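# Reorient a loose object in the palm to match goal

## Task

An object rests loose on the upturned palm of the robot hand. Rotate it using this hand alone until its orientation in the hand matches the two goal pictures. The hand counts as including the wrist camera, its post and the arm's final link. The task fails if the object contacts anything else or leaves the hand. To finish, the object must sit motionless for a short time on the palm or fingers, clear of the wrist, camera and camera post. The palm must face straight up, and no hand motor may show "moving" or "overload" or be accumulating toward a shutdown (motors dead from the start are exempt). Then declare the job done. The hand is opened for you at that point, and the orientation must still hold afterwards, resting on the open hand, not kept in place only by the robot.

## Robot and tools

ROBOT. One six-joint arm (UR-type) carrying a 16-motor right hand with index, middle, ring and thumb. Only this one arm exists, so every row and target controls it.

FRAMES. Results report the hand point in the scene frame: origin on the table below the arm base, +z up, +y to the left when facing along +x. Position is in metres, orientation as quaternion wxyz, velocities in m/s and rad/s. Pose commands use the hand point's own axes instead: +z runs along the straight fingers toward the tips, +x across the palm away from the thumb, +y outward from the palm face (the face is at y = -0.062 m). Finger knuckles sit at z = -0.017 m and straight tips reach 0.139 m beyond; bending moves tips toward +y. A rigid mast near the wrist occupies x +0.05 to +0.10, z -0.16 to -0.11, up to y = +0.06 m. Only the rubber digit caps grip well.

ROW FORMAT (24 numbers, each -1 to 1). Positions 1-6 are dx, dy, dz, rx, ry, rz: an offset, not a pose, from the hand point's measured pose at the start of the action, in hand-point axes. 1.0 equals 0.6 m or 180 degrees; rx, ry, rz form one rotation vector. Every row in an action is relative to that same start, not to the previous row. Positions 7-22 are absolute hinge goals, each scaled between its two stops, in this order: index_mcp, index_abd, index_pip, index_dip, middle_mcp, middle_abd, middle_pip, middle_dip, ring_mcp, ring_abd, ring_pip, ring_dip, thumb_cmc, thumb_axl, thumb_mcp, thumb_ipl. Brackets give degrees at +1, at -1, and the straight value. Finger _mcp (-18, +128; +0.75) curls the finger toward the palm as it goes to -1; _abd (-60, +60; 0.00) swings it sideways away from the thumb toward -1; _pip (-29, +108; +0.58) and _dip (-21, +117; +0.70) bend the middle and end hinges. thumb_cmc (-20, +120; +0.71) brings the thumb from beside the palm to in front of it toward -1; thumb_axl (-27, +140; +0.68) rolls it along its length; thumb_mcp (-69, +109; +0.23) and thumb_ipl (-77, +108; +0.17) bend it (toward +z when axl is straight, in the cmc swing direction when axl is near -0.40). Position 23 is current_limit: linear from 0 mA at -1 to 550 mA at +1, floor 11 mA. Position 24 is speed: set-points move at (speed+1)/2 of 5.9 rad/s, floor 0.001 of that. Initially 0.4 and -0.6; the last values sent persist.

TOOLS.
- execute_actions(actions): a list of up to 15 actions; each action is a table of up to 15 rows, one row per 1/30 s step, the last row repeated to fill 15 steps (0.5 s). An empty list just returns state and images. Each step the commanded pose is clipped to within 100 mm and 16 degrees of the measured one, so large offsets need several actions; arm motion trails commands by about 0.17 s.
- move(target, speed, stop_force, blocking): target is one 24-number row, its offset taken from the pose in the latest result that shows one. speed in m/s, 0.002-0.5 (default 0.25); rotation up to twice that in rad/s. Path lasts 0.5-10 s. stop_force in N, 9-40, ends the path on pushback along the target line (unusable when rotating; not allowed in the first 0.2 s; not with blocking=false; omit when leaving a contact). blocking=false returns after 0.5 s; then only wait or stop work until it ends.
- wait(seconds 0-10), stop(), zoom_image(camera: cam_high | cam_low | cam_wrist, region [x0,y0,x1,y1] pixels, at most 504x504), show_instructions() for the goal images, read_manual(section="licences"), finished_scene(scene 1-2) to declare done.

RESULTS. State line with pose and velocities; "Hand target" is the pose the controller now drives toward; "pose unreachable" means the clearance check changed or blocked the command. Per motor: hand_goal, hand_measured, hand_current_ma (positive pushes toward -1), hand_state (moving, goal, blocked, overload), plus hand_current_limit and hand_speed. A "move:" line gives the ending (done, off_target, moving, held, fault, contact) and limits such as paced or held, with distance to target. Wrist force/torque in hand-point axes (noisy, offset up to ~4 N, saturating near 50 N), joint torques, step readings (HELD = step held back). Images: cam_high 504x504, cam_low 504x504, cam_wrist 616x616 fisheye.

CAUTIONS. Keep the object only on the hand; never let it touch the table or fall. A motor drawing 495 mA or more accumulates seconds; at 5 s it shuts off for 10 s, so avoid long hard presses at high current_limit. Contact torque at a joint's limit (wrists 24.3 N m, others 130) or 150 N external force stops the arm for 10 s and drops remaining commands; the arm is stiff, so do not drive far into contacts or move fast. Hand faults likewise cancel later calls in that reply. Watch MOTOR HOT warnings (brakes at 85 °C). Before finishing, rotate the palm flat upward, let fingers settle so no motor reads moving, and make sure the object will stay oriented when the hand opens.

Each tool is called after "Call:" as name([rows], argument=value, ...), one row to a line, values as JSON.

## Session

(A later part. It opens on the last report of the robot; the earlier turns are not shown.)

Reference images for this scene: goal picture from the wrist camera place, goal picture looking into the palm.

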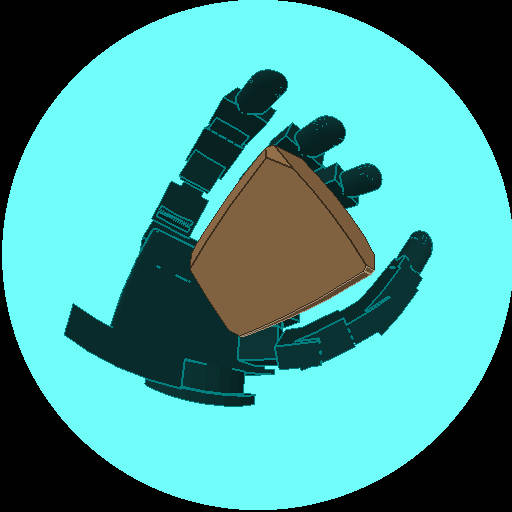

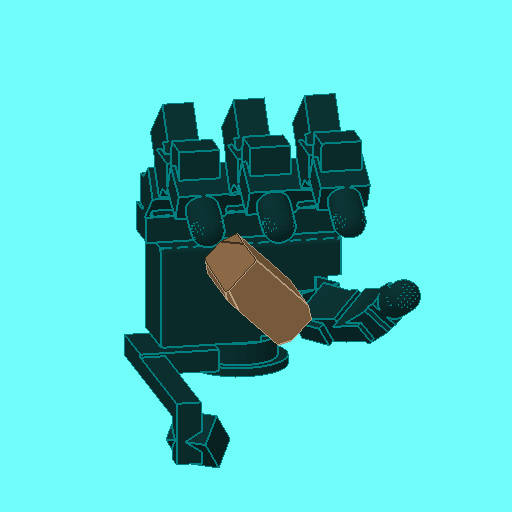

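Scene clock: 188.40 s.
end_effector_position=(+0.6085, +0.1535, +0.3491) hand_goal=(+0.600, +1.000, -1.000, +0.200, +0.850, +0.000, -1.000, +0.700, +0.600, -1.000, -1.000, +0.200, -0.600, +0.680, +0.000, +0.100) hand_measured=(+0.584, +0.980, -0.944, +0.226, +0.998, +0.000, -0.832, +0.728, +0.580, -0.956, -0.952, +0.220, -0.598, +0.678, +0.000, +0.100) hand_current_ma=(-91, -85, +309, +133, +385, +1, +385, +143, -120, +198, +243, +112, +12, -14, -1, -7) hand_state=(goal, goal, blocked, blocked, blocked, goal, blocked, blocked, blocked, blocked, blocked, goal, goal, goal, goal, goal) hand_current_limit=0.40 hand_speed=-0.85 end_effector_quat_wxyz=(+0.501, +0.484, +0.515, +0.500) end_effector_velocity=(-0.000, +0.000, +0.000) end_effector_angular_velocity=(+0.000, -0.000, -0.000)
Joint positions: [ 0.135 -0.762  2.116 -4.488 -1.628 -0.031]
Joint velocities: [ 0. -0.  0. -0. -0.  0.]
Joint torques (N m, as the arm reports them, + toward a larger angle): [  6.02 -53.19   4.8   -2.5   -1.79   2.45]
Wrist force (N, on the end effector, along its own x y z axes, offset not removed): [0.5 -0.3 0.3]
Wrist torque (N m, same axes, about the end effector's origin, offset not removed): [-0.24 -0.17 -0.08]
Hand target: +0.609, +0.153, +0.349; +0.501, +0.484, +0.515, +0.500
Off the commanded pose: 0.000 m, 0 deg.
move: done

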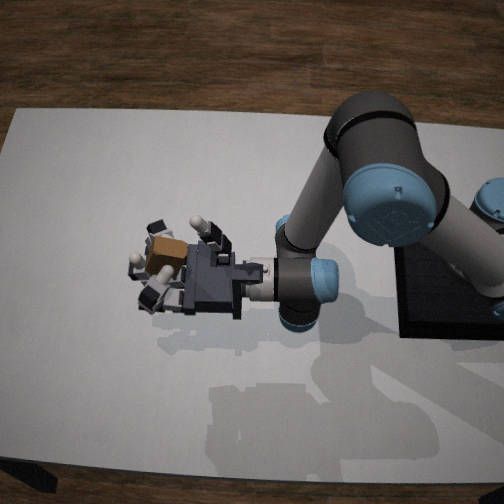

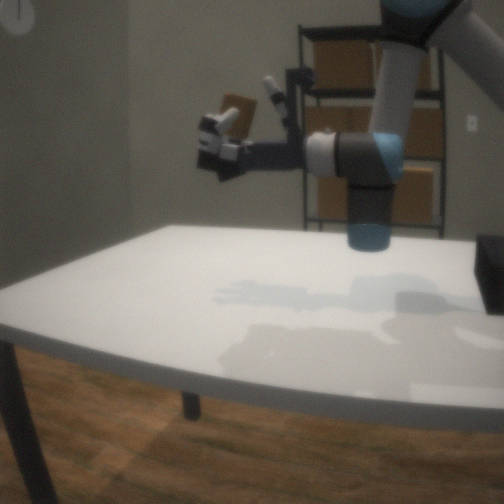

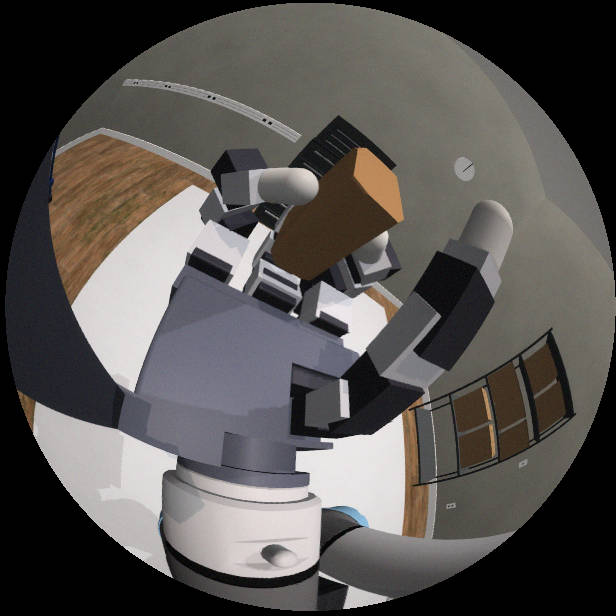

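Pivoting a bit; lighten the pinch.

Call:
move(target=[0,0,0,0,0,0,0.6,0.985,-0.955,0.22,1,0,-1,0.4,0.6,-0.965,-0.96,0.22,-0.6,0.68,0,0.1,0.7,-0.85])

Call:
zoom_image(camera="cam_low", region=[170, 70, 330, 200])

Scene clock: 197.50 s.
end_effector_position=(+0.6085, +0.1535, +0.3491) hand_goal=(+0.600, +0.986, -0.954, +0.220, +1.000, +0.000, -1.000, +0.400, +0.600, -0.964, -0.960, +0.220, -0.600, +0.680, +0.000, +0.100) hand_measured=(+0.598, +0.974, -0.942, +0.232, +1.000, +0.000, -0.946, +0.434, +0.600, -0.954, -0.946, +0.228, -0.598, +0.678, +0.000, +0.100) hand_current_ma=(-12, -51, +67, +56, +2, +1, +290, +174, +4, +40, +75, +41, +12, -14, -1, -7) hand_state=(goal, goal, goal, goal, goal, goal, blocked, blocked, goal, goal, goal, goal, goal, goal, goal, goal) hand_current_limit=0.70 hand_speed=-0.85 end_effector_quat_wxyz=(+0.501, +0.484, +0.515, +0.500) end_effector_velocity=(+0.000, -0.000, +0.001) end_effector_angular_velocity=(-0.000, -0.002, +0.000)
Joint positions: [ 0.135 -0.762  2.116 -4.488 -1.628 -0.031]
Joint velocities: [-0.001 -0.001 -0.002  0.     0.001 -0.   ]
Joint torques (N m, as the arm reports them, + toward a larger angle): [  7.48 -53.03   5.37  -2.57  -1.45   2.01]
Wrist force (N, on the end effector, along its own x y z axes, offset not removed): [-0.9 -0.1 -1.3]
Wrist torque (N m, same axes, about the end effector's origin, offset not removed): [-0.05 0.09 -0.14]
Hand target: +0.609, +0.153, +0.349; +0.501, +0.484, +0.515, +0.500
Off the commanded pose: 0.000 m, 0 deg.
move: done

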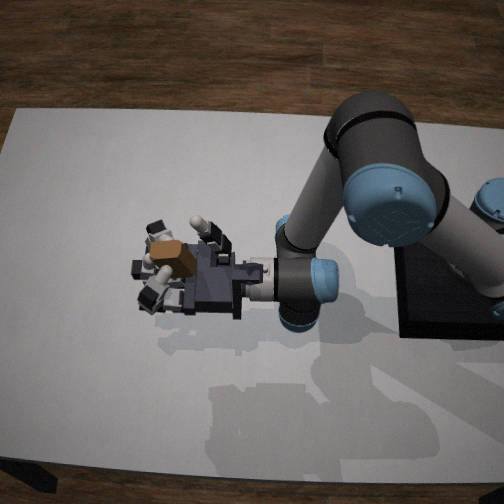

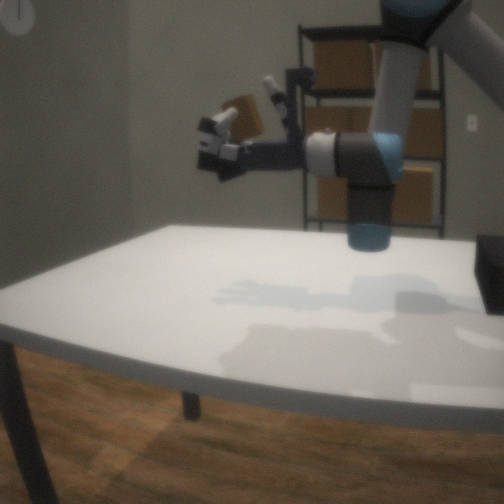

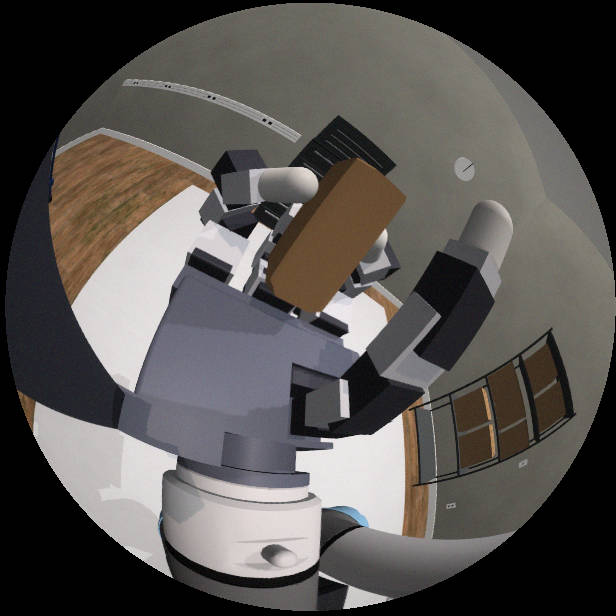

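Region (170, 70, 330, 200) of cam_low's 504x504 image, scaled by 3.150, with more detail than that image has; it fills the top 410 rows of this view, and the rest is white.

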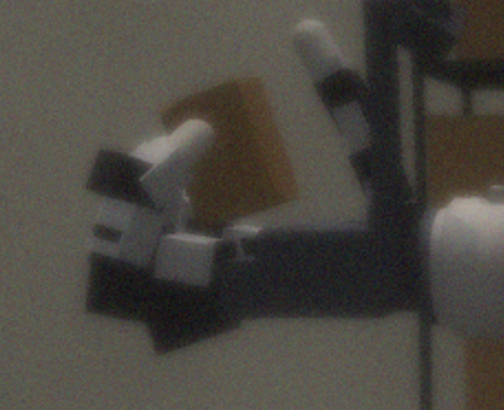

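Excellent. Bring pinch forward to set it on the palm, then push with the middle tip.

Call:
move(target=[0,0,0,0,0,0,0.3,0.99,-0.965,0.22,1,0,-0.95,0.43,0.3,-0.97,-0.97,0.22,-0.2,0.68,0,0.1,0.6,-0.88])

Call:
move(target=[0,0,0,0,0,0,0.3,0.75,-0.965,0.25,1,0,-1,-0.5,0.3,-0.75,-0.97,0.25,-0.2,0.68,0,0.1,0.6,-0.85])

Call:
zoom_image(camera="cam_low", region=[170, 70, 330, 200])

Scene clock: 206.50 s.
end_effector_position=(+0.6085, +0.1535, +0.3491) hand_goal=(+0.300, +0.990, -0.964, +0.220, +1.000, +0.000, -0.950, +0.430, +0.300, -0.970, -0.970, +0.220, -0.200, +0.680, +0.000, +0.100) hand_measured=(+0.314, +0.976, -0.942, +0.232, +1.000, +0.000, -0.948, +0.432, +0.310, -0.954, -0.946, +0.228, -0.198, +0.678, +0.000, +0.100) hand_current_ma=(+80, -61, +122, +56, +2, +1, +11, +15, +58, +67, +118, +41, +13, -8, -1, -7) hand_state=(goal, goal, blocked, goal, goal, goal, goal, goal, goal, goal, blocked, goal, goal, goal, goal, goal) hand_current_limit=0.60 hand_speed=-0.88 end_effector_quat_wxyz=(+0.501, +0.484, +0.515, +0.500) end_effector_velocity=(+0.000, -0.000, -0.002) end_effector_angular_velocity=(-0.001, +0.005, -0.001)
Joint positions: [ 0.135 -0.762  2.116 -4.488 -1.628 -0.031]
Joint velocities: [-0.     0.002  0.001  0.001 -0.001 -0.   ]
Joint torques (N m, as the arm reports them, + toward a larger angle): [  6.63 -51.94   4.46  -2.6   -1.78   1.97]
Wrist force (N, on the end effector, along its own x y z axes, offset not removed): [0.6 -1.2 -2.4]
Wrist torque (N m, same axes, about the end effector's origin, offset not removed): [-0.04 -0.04 -0.10]
Hand target: +0.609, +0.153, +0.349; +0.501, +0.484, +0.515, +0.500
Off the commanded pose: 0.000 m, 0 deg.
move: done

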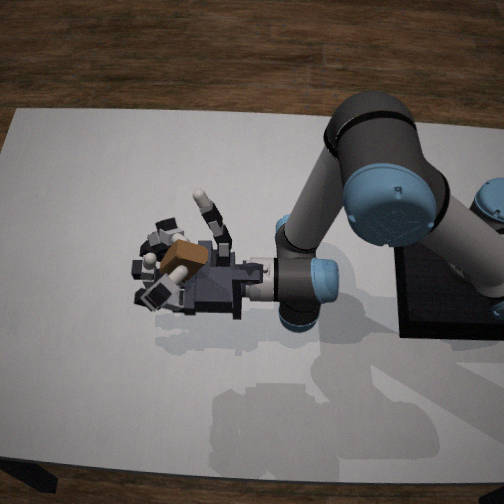

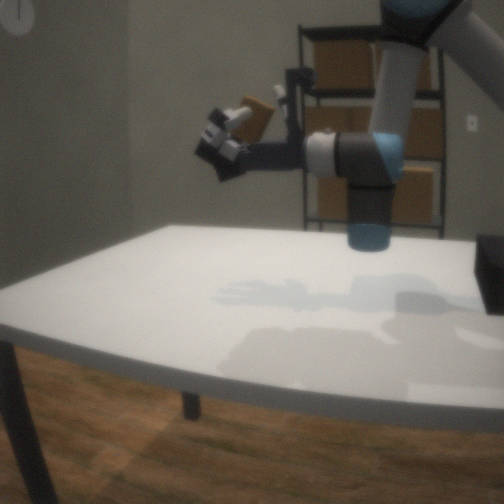

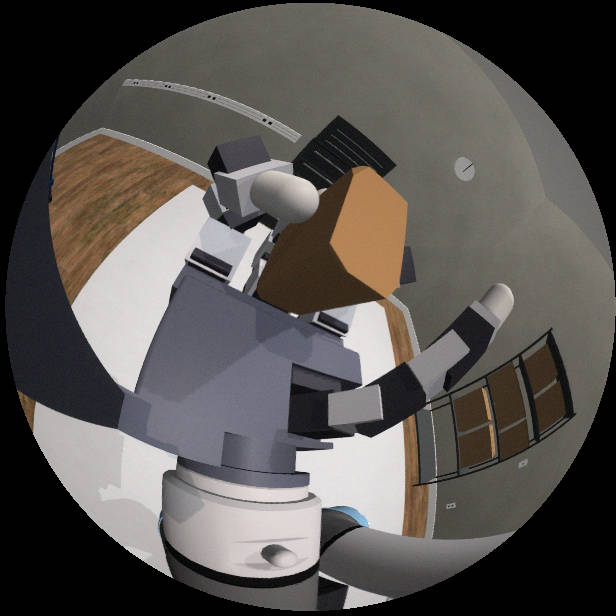

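Scene clock: 208.20 s.
end_effector_position=(+0.6085, +0.1535, +0.3491) hand_goal=(+0.300, +0.750, -0.964, +0.250, +1.000, +0.000, -1.000, -0.500, +0.300, -0.750, -0.970, +0.250, -0.200, +0.680, +0.000, +0.100) hand_measured=(+0.314, +0.754, -0.964, +0.248, +1.000, +0.000, -0.950, -0.002, +0.310, -0.754, -0.970, +0.248, -0.198, +0.678, +0.000, +0.100) hand_current_ma=(+72, +18, +4, -14, +1, +1, +275, +439, +57, -19, +5, -14, +14, -8, -2, -7) hand_state=(goal, goal, goal, goal, goal, goal, blocked, blocked, goal, goal, goal, goal, goal, goal, goal, goal) hand_current_limit=0.60 hand_speed=-0.85 end_effector_quat_wxyz=(+0.501, +0.484, +0.515, +0.500) end_effector_velocity=(+0.000, +0.000, +0.000) end_effector_angular_velocity=(-0.000, -0.001, +0.000)
Joint positions: [ 0.135 -0.762  2.116 -4.488 -1.628 -0.031]
Joint velocities: [ 0.001 -0.    -0.001 -0.    -0.    -0.   ]
Joint torques (N m, as the arm reports them, + toward a larger angle): [  4.29 -52.47   3.2   -2.38  -1.46   2.18]
Wrist force (N, on the end effector, along its own x y z axes, offset not removed): [-2.0 1.4 -1.3]
Wrist torque (N m, same axes, about the end effector's origin, offset not removed): [0.14 0.33 -0.23]
Hand target: +0.609, +0.153, +0.349; +0.501, +0.484, +0.515, +0.500
Off the commanded pose: 0.000 m, 0 deg.
move: done

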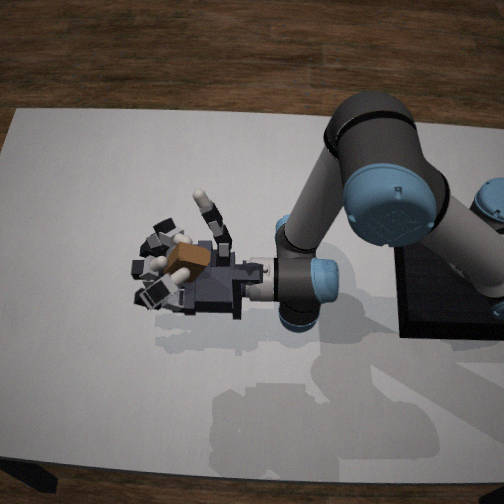

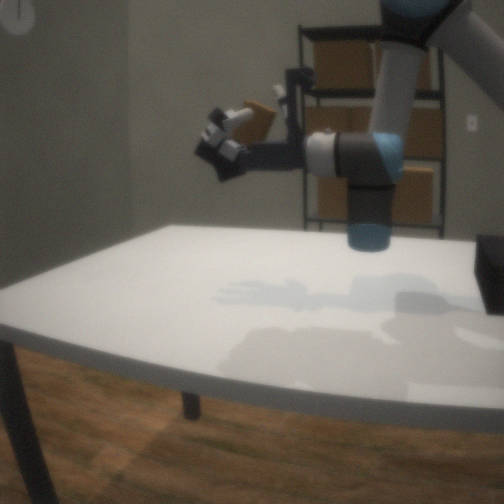

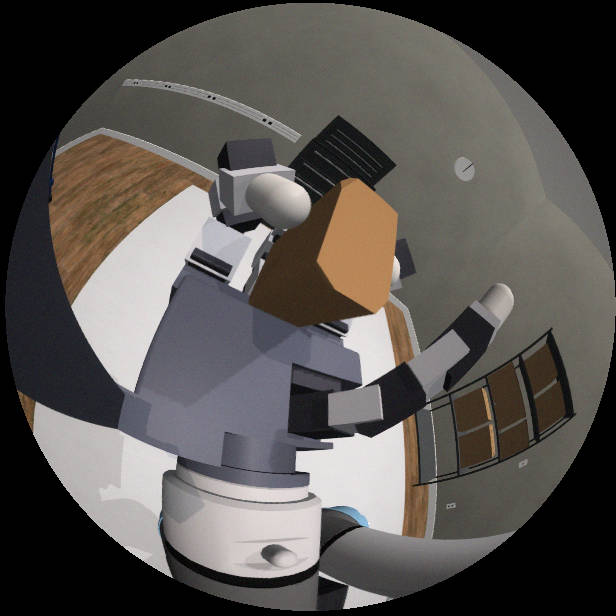

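Region (170, 70, 330, 200) of cam_low's 504x504 image, scaled by 3.150, with more detail than that image has; it fills the top 410 rows of this view, and the rest is white.

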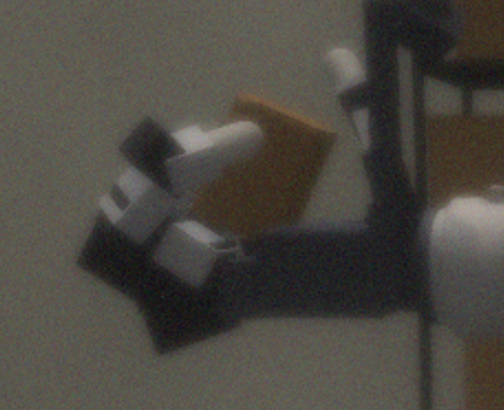

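Call:
move(target=[0,0,0,0,0,0,0.08,0.75,-0.965,0.25,1,0,-1,-0.05,0.08,-0.75,-0.97,0.25,-0.2,0.68,0,0.1,0.6,-0.8])

Call:
move(target=[0,0,0,0,0,0,0.08,0.99,-0.97,0.22,1,0,-1,-0.05,0.08,-0.98,-0.97,0.22,-0.2,0.68,0,0.1,0.6,-0.8])

Call:
move(target=[0,0,0,0,0,0,0.4,0.99,-0.97,0.22,1,0,-0.95,0.0,0.4,-0.98,-0.97,0.22,-0.2,0.68,0,0.1,0.6,-0.88])

Call:
zoom_image(camera="cam_low", region=[170, 70, 330, 200])

Scene clock: 218.47 s.
end_effector_position=(+0.6085, +0.1535, +0.3491) hand_goal=(+0.080, +0.750, -0.964, +0.250, +1.000, +0.000, -1.000, -0.050, +0.080, -0.750, -0.970, +0.250, -0.200, +0.680, +0.000, +0.100) hand_measured=(+0.092, +0.754, -0.964, +0.248, +1.000, +0.000, -0.950, -0.002, +0.090, -0.754, -0.970, +0.248, -0.198, +0.678, +0.000, +0.100) hand_current_ma=(+60, +18, +2, -14, +1, +1, +275, +244, +56, -19, +3, -14, +14, -8, -2, -7) hand_state=(goal, goal, goal, goal, goal, goal, blocked, blocked, goal, goal, goal, goal, goal, goal, goal, goal) hand_current_limit=0.60 hand_speed=-0.80 end_effector_quat_wxyz=(+0.501, +0.484, +0.515, +0.500) end_effector_velocity=(-0.000, -0.000, +0.000) end_effector_angular_velocity=(+0.000, -0.002, -0.001)
Joint positions: [ 0.135 -0.762  2.116 -4.488 -1.628 -0.031]
Joint velocities: [-0.     0.    -0.    -0.002 -0.001  0.   ]
Joint torques (N m, as the arm reports them, + toward a larger angle): [  6.1  -52.64   0.15  -2.36  -1.55   1.8 ]
Wrist force (N, on the end effector, along its own x y z axes, offset not removed): [0.2 -1.2 0.0]
Wrist torque (N m, same axes, about the end effector's origin, offset not removed): [-0.25 -0.05 -0.15]
Hand target: +0.609, +0.153, +0.349; +0.501, +0.484, +0.515, +0.500
Off the commanded pose: 0.000 m, 0 deg.
move: done

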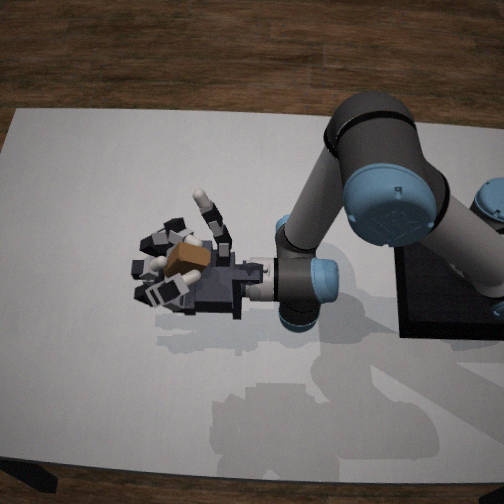

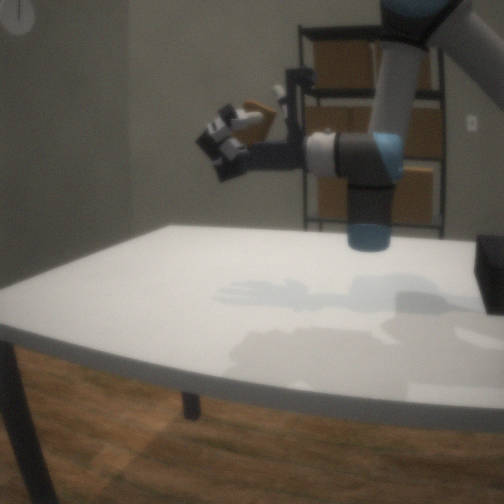

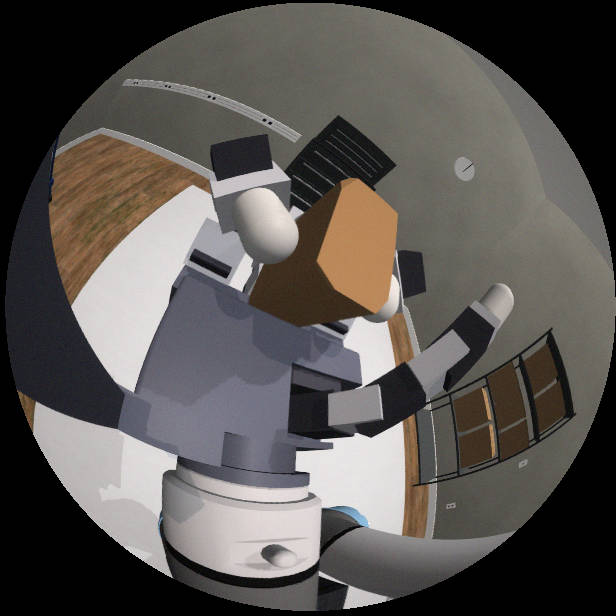

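Scene clock: 219.17 s.
end_effector_position=(+0.6085, +0.1535, +0.3491) hand_goal=(+0.080, +0.990, -0.970, +0.220, +1.000, +0.000, -1.000, -0.050, +0.080, -0.980, -0.970, +0.220, -0.200, +0.680, +0.000, +0.100) hand_measured=(+0.084, +0.946, -0.952, +0.222, +1.000, +0.000, -0.944, -0.002, +0.082, -0.934, -0.950, +0.222, -0.198, +0.678, +0.000, +0.100) hand_current_ma=(+22, -194, +102, +10, +1, +1, +306, +244, +14, +201, +100, +9, +14, -8, -2, -7) hand_state=(goal, blocked, goal, goal, goal, goal, blocked, blocked, goal, blocked, goal, goal, goal, goal, goal, goal) hand_current_limit=0.60 hand_speed=-0.80 end_effector_quat_wxyz=(+0.501, +0.484, +0.515, +0.500) end_effector_velocity=(+0.000, -0.001, +0.000) end_effector_angular_velocity=(+0.000, +0.001, -0.001)
Joint positions: [ 0.135 -0.762  2.116 -4.488 -1.628 -0.031]
Joint velocities: [-0.    -0.     0.001  0.001 -0.001  0.   ]
Joint torques (N m, as the arm reports them, + toward a larger angle): [  5.65 -52.1   -0.5   -2.24  -1.72   1.53]
Wrist force (N, on the end effector, along its own x y z axes, offset not removed): [-0.5 0.0 -0.5]
Wrist torque (N m, same axes, about the end effector's origin, offset not removed): [-0.20 0.03 -0.16]
Hand target: +0.609, +0.153, +0.349; +0.501, +0.484, +0.515, +0.500
Off the commanded pose: 0.000 m, 0 deg.
move: done

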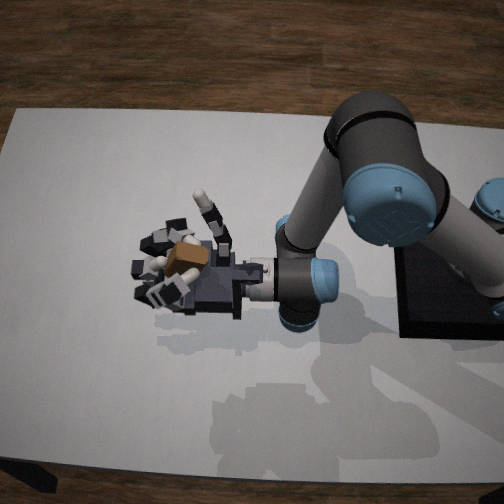

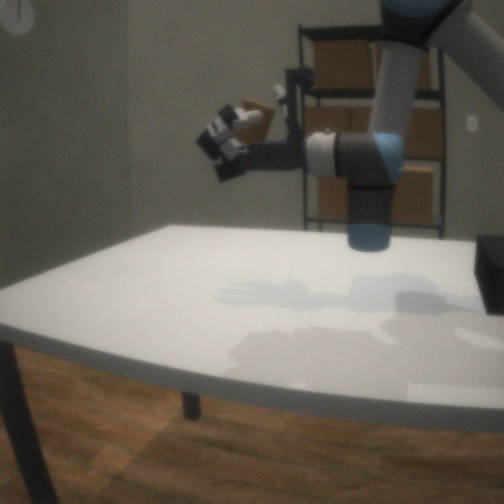

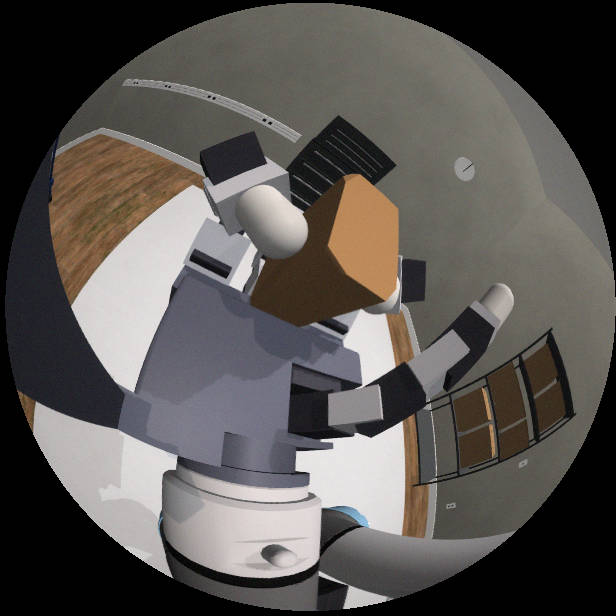

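Scene clock: 220.57 s.
end_effector_position=(+0.6085, +0.1535, +0.3491) hand_goal=(+0.400, +0.990, -0.970, +0.220, +1.000, +0.000, -0.950, +0.000, +0.400, -0.980, -0.970, +0.220, -0.200, +0.680, +0.000, +0.100) hand_measured=(+0.374, +0.964, -0.950, +0.232, +1.000, +0.000, -0.912, +0.014, +0.378, -0.950, -0.948, +0.230, -0.198, +0.678, +0.000, +0.100) hand_current_ma=(-139, -115, +113, +57, +1, +1, +202, +71, -134, +131, +116, +53, +14, -8, -2, -7) hand_state=(blocked, blocked, blocked, goal, goal, goal, blocked, goal, blocked, blocked, blocked, goal, goal, goal, goal, goal) hand_current_limit=0.60 hand_speed=-0.88 end_effector_quat_wxyz=(+0.501, +0.484, +0.515, +0.500) end_effector_velocity=(-0.000, +0.000, -0.001) end_effector_angular_velocity=(+0.000, +0.002, +0.000)
Joint positions: [ 0.135 -0.762  2.116 -4.488 -1.628 -0.031]
Joint velocities: [ 0.     0.     0.001  0.001 -0.     0.   ]
Joint torques (N m, as the arm reports them, + toward a larger angle): [  7.95 -52.97   0.36  -2.57  -1.43   1.71]
Wrist force (N, on the end effector, along its own x y z axes, offset not removed): [-1.5 0.4 -0.7]
Wrist torque (N m, same axes, about the end effector's origin, offset not removed): [0.04 0.17 -0.28]
Hand target: +0.609, +0.153, +0.349; +0.501, +0.484, +0.515, +0.500
Off the commanded pose: 0.000 m, 0 deg.
move: done

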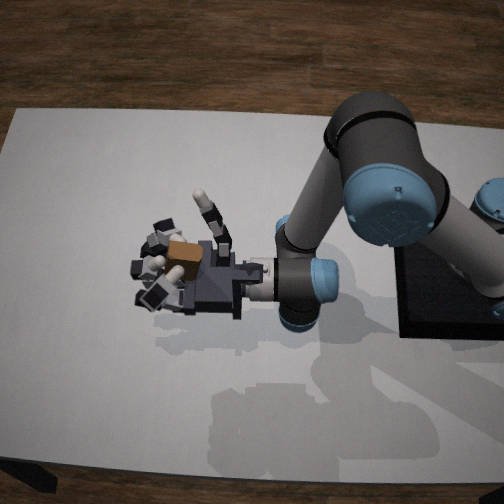

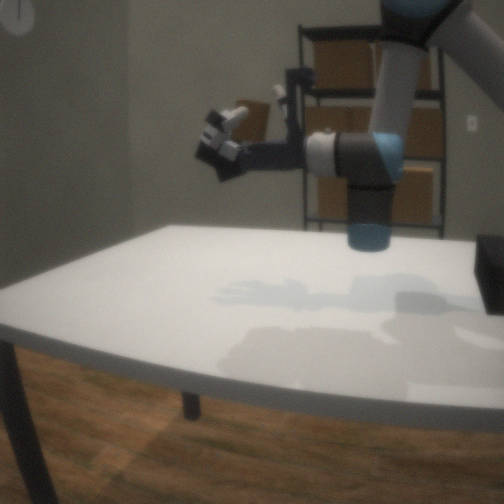

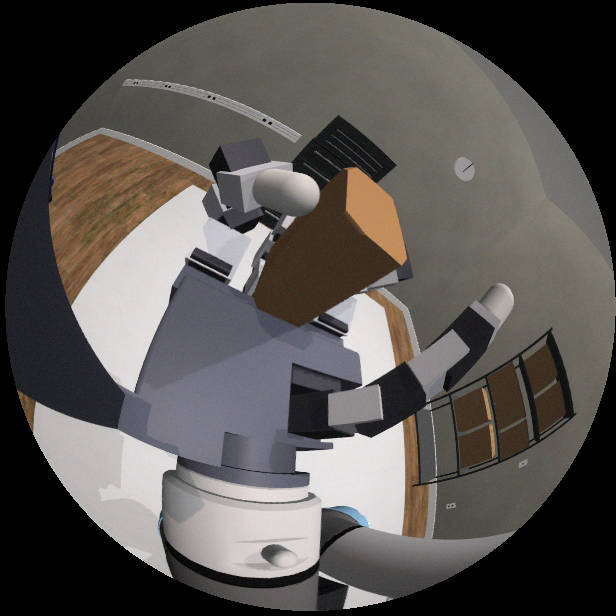

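Region (170, 70, 330, 200) of cam_low's 504x504 image, scaled by 3.150, with more detail than that image has; it fills the top 410 rows of this view, and the rest is white.

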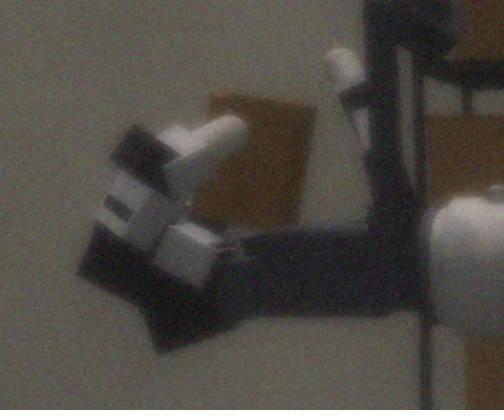

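Call:
move(target=[0,0,0,0,0,0,0.4,0.99,-0.97,0.22,1,0,-0.55,-0.9,0.4,-0.98,-0.97,0.22,-0.2,0.68,0,0.1,0.6,-0.8])

Call:
move(target=[0,0,0,0,0,0,0.4,0.99,-0.97,0.22,0.9,0,-1,-0.8,0.4,-0.98,-0.97,0.22,-0.2,0.68,0,0.1,0.6,-0.85])

Call:
zoom_image(camera="cam_low", region=[170, 70, 330, 200])

Scene clock: 230.67 s.
end_effector_position=(+0.6085, +0.1535, +0.3491) hand_goal=(+0.400, +0.990, -0.970, +0.220, +1.000, +0.000, -0.550, -0.900, +0.400, -0.980, -0.970, +0.220, -0.200, +0.680, +0.000, +0.100) hand_measured=(+0.406, +0.968, -0.950, +0.230, +1.000, +0.000, -0.508, -0.822, +0.406, -0.958, -0.946, +0.228, -0.198, +0.678, +0.000, +0.100) hand_current_ma=(+29, -95, +114, +53, +1, +1, +223, +400, +38, +101, +120, +43, +14, -8, -2, -7) hand_state=(goal, blocked, blocked, goal, goal, goal, blocked, blocked, goal, blocked, blocked, goal, goal, goal, goal, goal) hand_current_limit=0.60 hand_speed=-0.80 end_effector_quat_wxyz=(+0.501, +0.484, +0.515, +0.500) end_effector_velocity=(+0.001, -0.000, +0.001) end_effector_angular_velocity=(+0.000, -0.003, -0.000)
Joint positions: [ 0.135 -0.762  2.116 -4.488 -1.628 -0.031]
Joint velocities: [-0.     0.001 -0.003 -0.001  0.    -0.   ]
Joint torques (N m, as the arm reports them, + toward a larger angle): [  5.95 -53.28   0.14  -2.3   -1.73   1.8 ]
Wrist force (N, on the end effector, along its own x y z axes, offset not removed): [-0.3 1.9 -2.1]
Wrist torque (N m, same axes, about the end effector's origin, offset not removed): [0.36 0.00 -0.12]
Hand target: +0.609, +0.153, +0.349; +0.501, +0.484, +0.515, +0.500
Off the commanded pose: 0.000 m, 0 deg.
move: done

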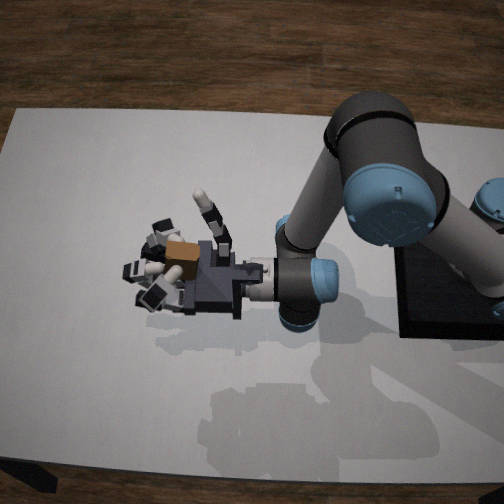

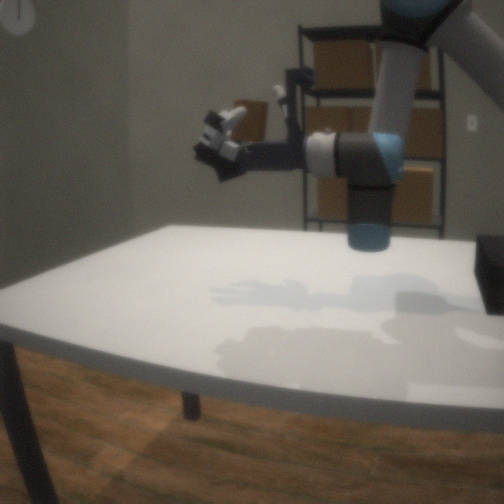

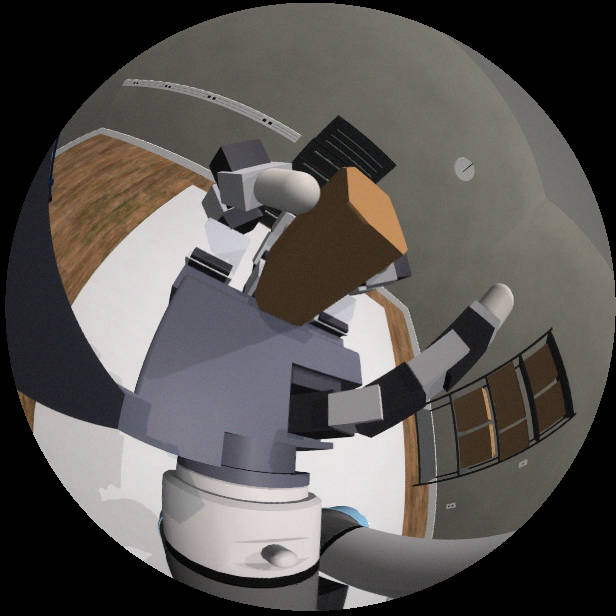

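Scene clock: 231.17 s.
end_effector_position=(+0.6085, +0.1535, +0.3491) hand_goal=(+0.400, +0.990, -0.970, +0.220, +0.900, +0.000, -1.000, -0.800, +0.400, -0.980, -0.970, +0.220, -0.200, +0.680, +0.000, +0.100) hand_measured=(+0.398, +0.968, -0.948, +0.232, +0.990, +0.000, -0.514, -0.802, +0.400, -0.958, -0.946, +0.230, -0.198, +0.678, +0.000, +0.100) hand_current_ma=(-8, -95, +119, +60, +440, +1, +440, -11, -3, +98, +122, +55, +14, -8, -2, -7) hand_state=(goal, blocked, blocked, goal, blocked, goal, blocked, goal, goal, blocked, blocked, goal, goal, goal, goal, goal) hand_current_limit=0.60 hand_speed=-0.85 end_effector_quat_wxyz=(+0.501, +0.484, +0.515, +0.500) end_effector_velocity=(-0.000, +0.000, -0.001) end_effector_angular_velocity=(-0.000, +0.003, +0.001)
Joint positions: [ 0.135 -0.762  2.116 -4.488 -1.628 -0.031]
Joint velocities: [-0.     0.001  0.002  0.     0.001  0.   ]
Joint torques (N m, as the arm reports them, + toward a larger angle): [  5.87 -52.13  -0.41  -2.39  -1.45   2.03]
Wrist force (N, on the end effector, along its own x y z axes, offset not removed): [0.6 1.3 1.0]
Wrist torque (N m, same axes, about the end effector's origin, offset not removed): [-0.04 -0.12 0.00]
Hand target: +0.609, +0.153, +0.349; +0.501, +0.484, +0.515, +0.500
Off the commanded pose: 0.000 m, 0 deg.
move: done

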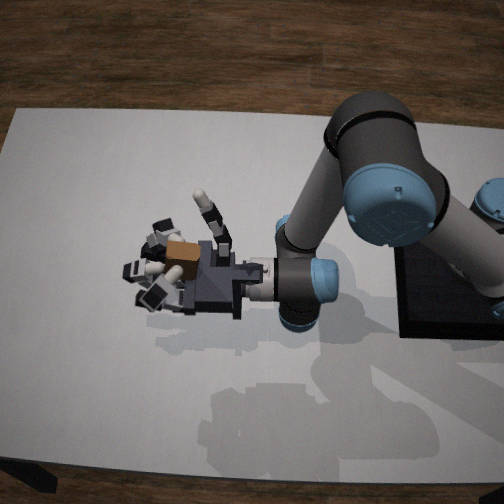

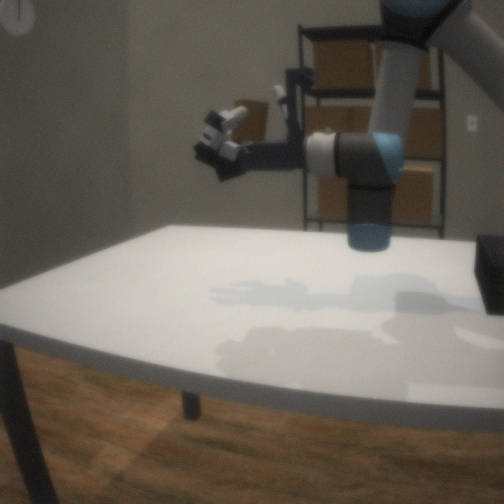

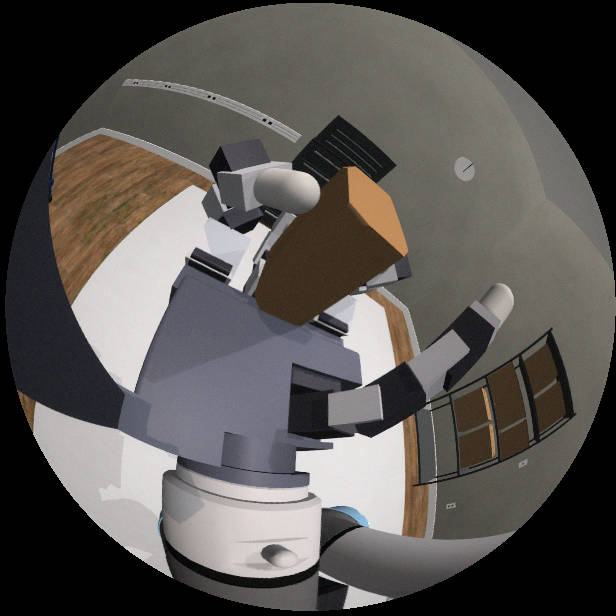

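Region (170, 70, 330, 200) of cam_low's 504x504 image, scaled by 3.150, with more detail than that image has; it fills the top 410 rows of this view, and the rest is white.

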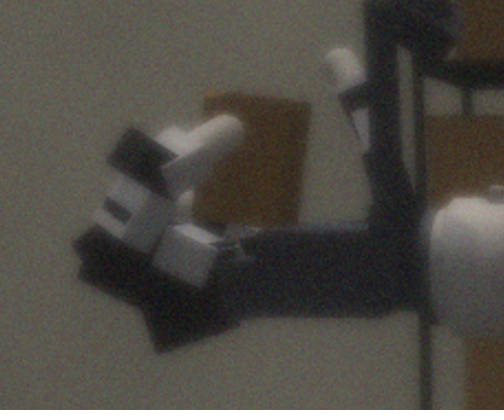

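Call:
move(target=[0,0,0,0,0,0,0.58,1,-1,0.18,1,0,-0.7,-0.85,0.58,-1,-1,0.18,-0.2,0.68,0,0.1,0.6,-0.9])

Call:
zoom_image(camera="cam_low", region=[170, 70, 330, 200])

Scene clock: 237.43 s.
end_effector_position=(+0.6085, +0.1535, +0.3491) hand_goal=(+0.580, +1.000, -1.000, +0.180, +1.000, +0.000, -0.700, -0.850, +0.580, -1.000, -1.000, +0.180, -0.200, +0.680, +0.000, +0.100) hand_measured=(+0.584, +0.974, -0.948, +0.222, +1.000, +0.000, -0.694, -0.850, +0.582, -0.966, -0.946, +0.218, -0.198, +0.678, +0.000, +0.100) hand_current_ma=(+20, -120, +287, +215, +1, +1, +31, -2, +17, +147, +274, +218, +14, -8, -2, -7) hand_state=(goal, blocked, blocked, blocked, goal, goal, goal, goal, goal, blocked, blocked, blocked, goal, goal, goal, goal) hand_current_limit=0.60 hand_speed=-0.90 end_effector_quat_wxyz=(+0.501, +0.484, +0.515, +0.500) end_effector_velocity=(-0.001, +0.000, +0.002) end_effector_angular_velocity=(+0.000, -0.005, -0.000)
Joint positions: [ 0.135 -0.762  2.116 -4.488 -1.628 -0.031]
Joint velocities: [ 0.001 -0.001 -0.001 -0.003 -0.001 -0.   ]
Joint torques (N m, as the arm reports them, + toward a larger angle): [  5.31 -53.1    0.09  -2.46  -1.41   2.08]
Wrist force (N, on the end effector, along its own x y z axes, offset not removed): [0.1 -1.4 -0.4]
Wrist torque (N m, same axes, about the end effector's origin, offset not removed): [-0.26 -0.03 -0.20]
Hand target: +0.609, +0.153, +0.349; +0.501, +0.484, +0.515, +0.500
Off the commanded pose: 0.000 m, 0 deg.
move: done

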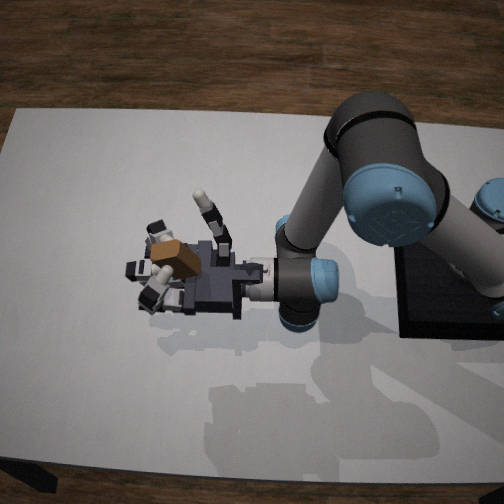

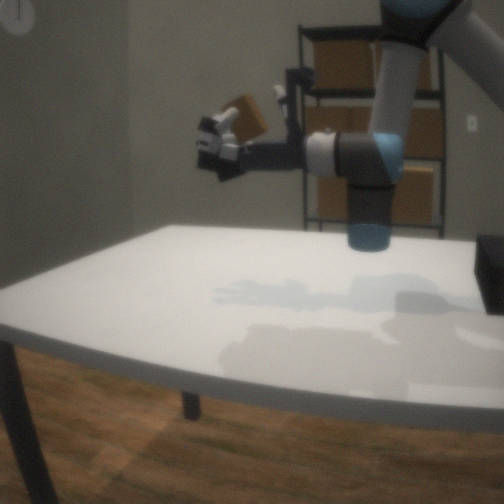

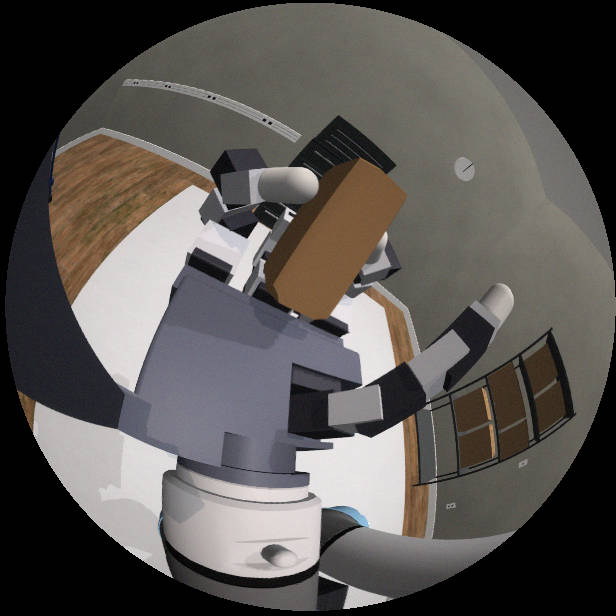

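Region (170, 70, 330, 200) of cam_low's 504x504 image, scaled by 3.150, with more detail than that image has; it fills the top 410 rows of this view, and the rest is white.

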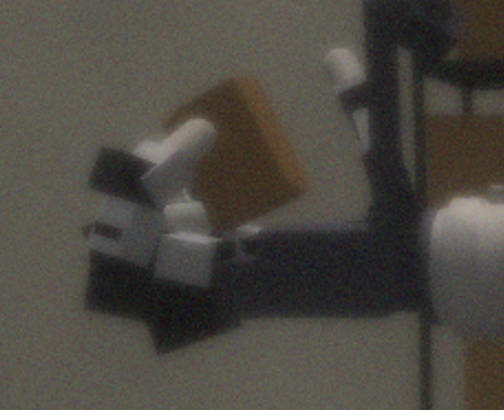

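Rotate all three knuckles together, middle pushing extra.

Call:
move(target=[0,0,0,0,0,0,0.25,1,-1,0.18,0.65,0,-0.9,-0.75,0.25,-1,-1,0.18,-0.2,0.68,0,0.1,0.6,-0.9])

Call:
zoom_image(camera="cam_low", region=[170, 70, 330, 200])

Scene clock: 245.53 s.
end_effector_position=(+0.6085, +0.1535, +0.3491) hand_goal=(+0.250, +1.000, -1.000, +0.180, +0.650, +0.000, -0.900, -0.750, +0.250, -1.000, -1.000, +0.180, -0.200, +0.680, +0.000, +0.100) hand_measured=(+0.260, +0.974, -0.948, +0.222, +0.672, +0.000, -0.896, -0.754, +0.256, -0.966, -0.946, +0.218, -0.198, +0.678, +0.000, +0.100) hand_current_ma=(+51, -120, +287, +215, +121, +1, +22, -17, +39, +147, +274, +217, +14, -8, -2, -7) hand_state=(goal, blocked, blocked, blocked, blocked, goal, goal, goal, goal, blocked, blocked, blocked, goal, goal, goal, goal) hand_current_limit=0.60 hand_speed=-0.90 end_effector_quat_wxyz=(+0.501, +0.484, +0.515, +0.500) end_effector_velocity=(-0.001, -0.000, -0.001) end_effector_angular_velocity=(+0.000, +0.002, -0.000)
Joint positions: [ 0.135 -0.762  2.116 -4.488 -1.628 -0.031]
Joint velocities: [-0.    -0.001  0.003 -0.001 -0.     0.   ]
Joint torques (N m, as the arm reports them, + toward a larger angle): [  5.23 -52.25   1.95  -2.31  -1.53   1.88]
Wrist force (N, on the end effector, along its own x y z axes, offset not removed): [-1.2 0.9 -3.2]
Wrist torque (N m, same axes, about the end effector's origin, offset not removed): [0.17 0.26 -0.28]
Hand target: +0.609, +0.153, +0.349; +0.501, +0.484, +0.515, +0.500
Off the commanded pose: 0.000 m, 0 deg.
move: done

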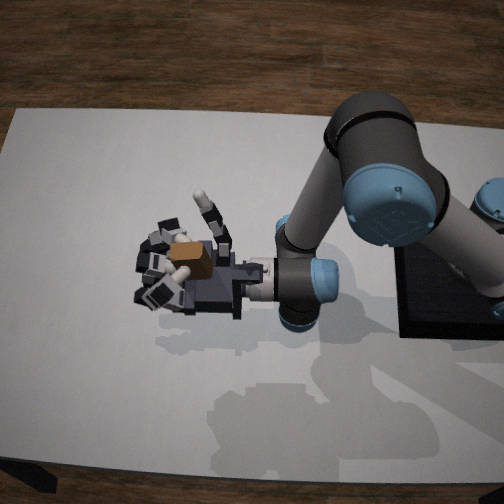

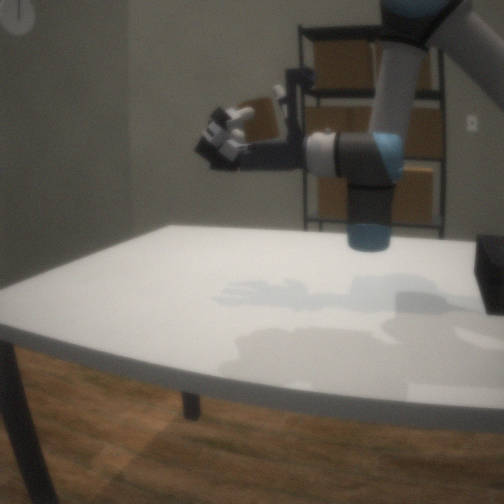

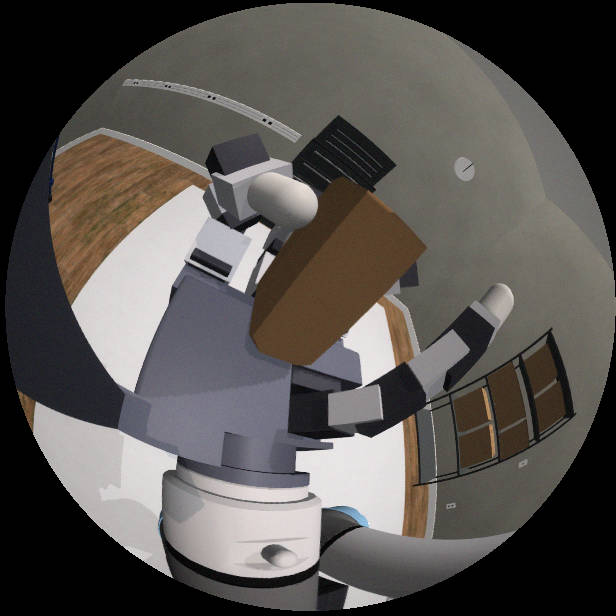

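Region (170, 70, 330, 200) of cam_low's 504x504 image, scaled by 3.150, with more detail than that image has; it fills the top 410 rows of this view, and the rest is white.

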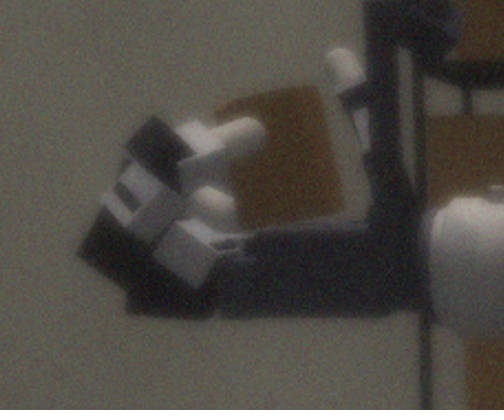

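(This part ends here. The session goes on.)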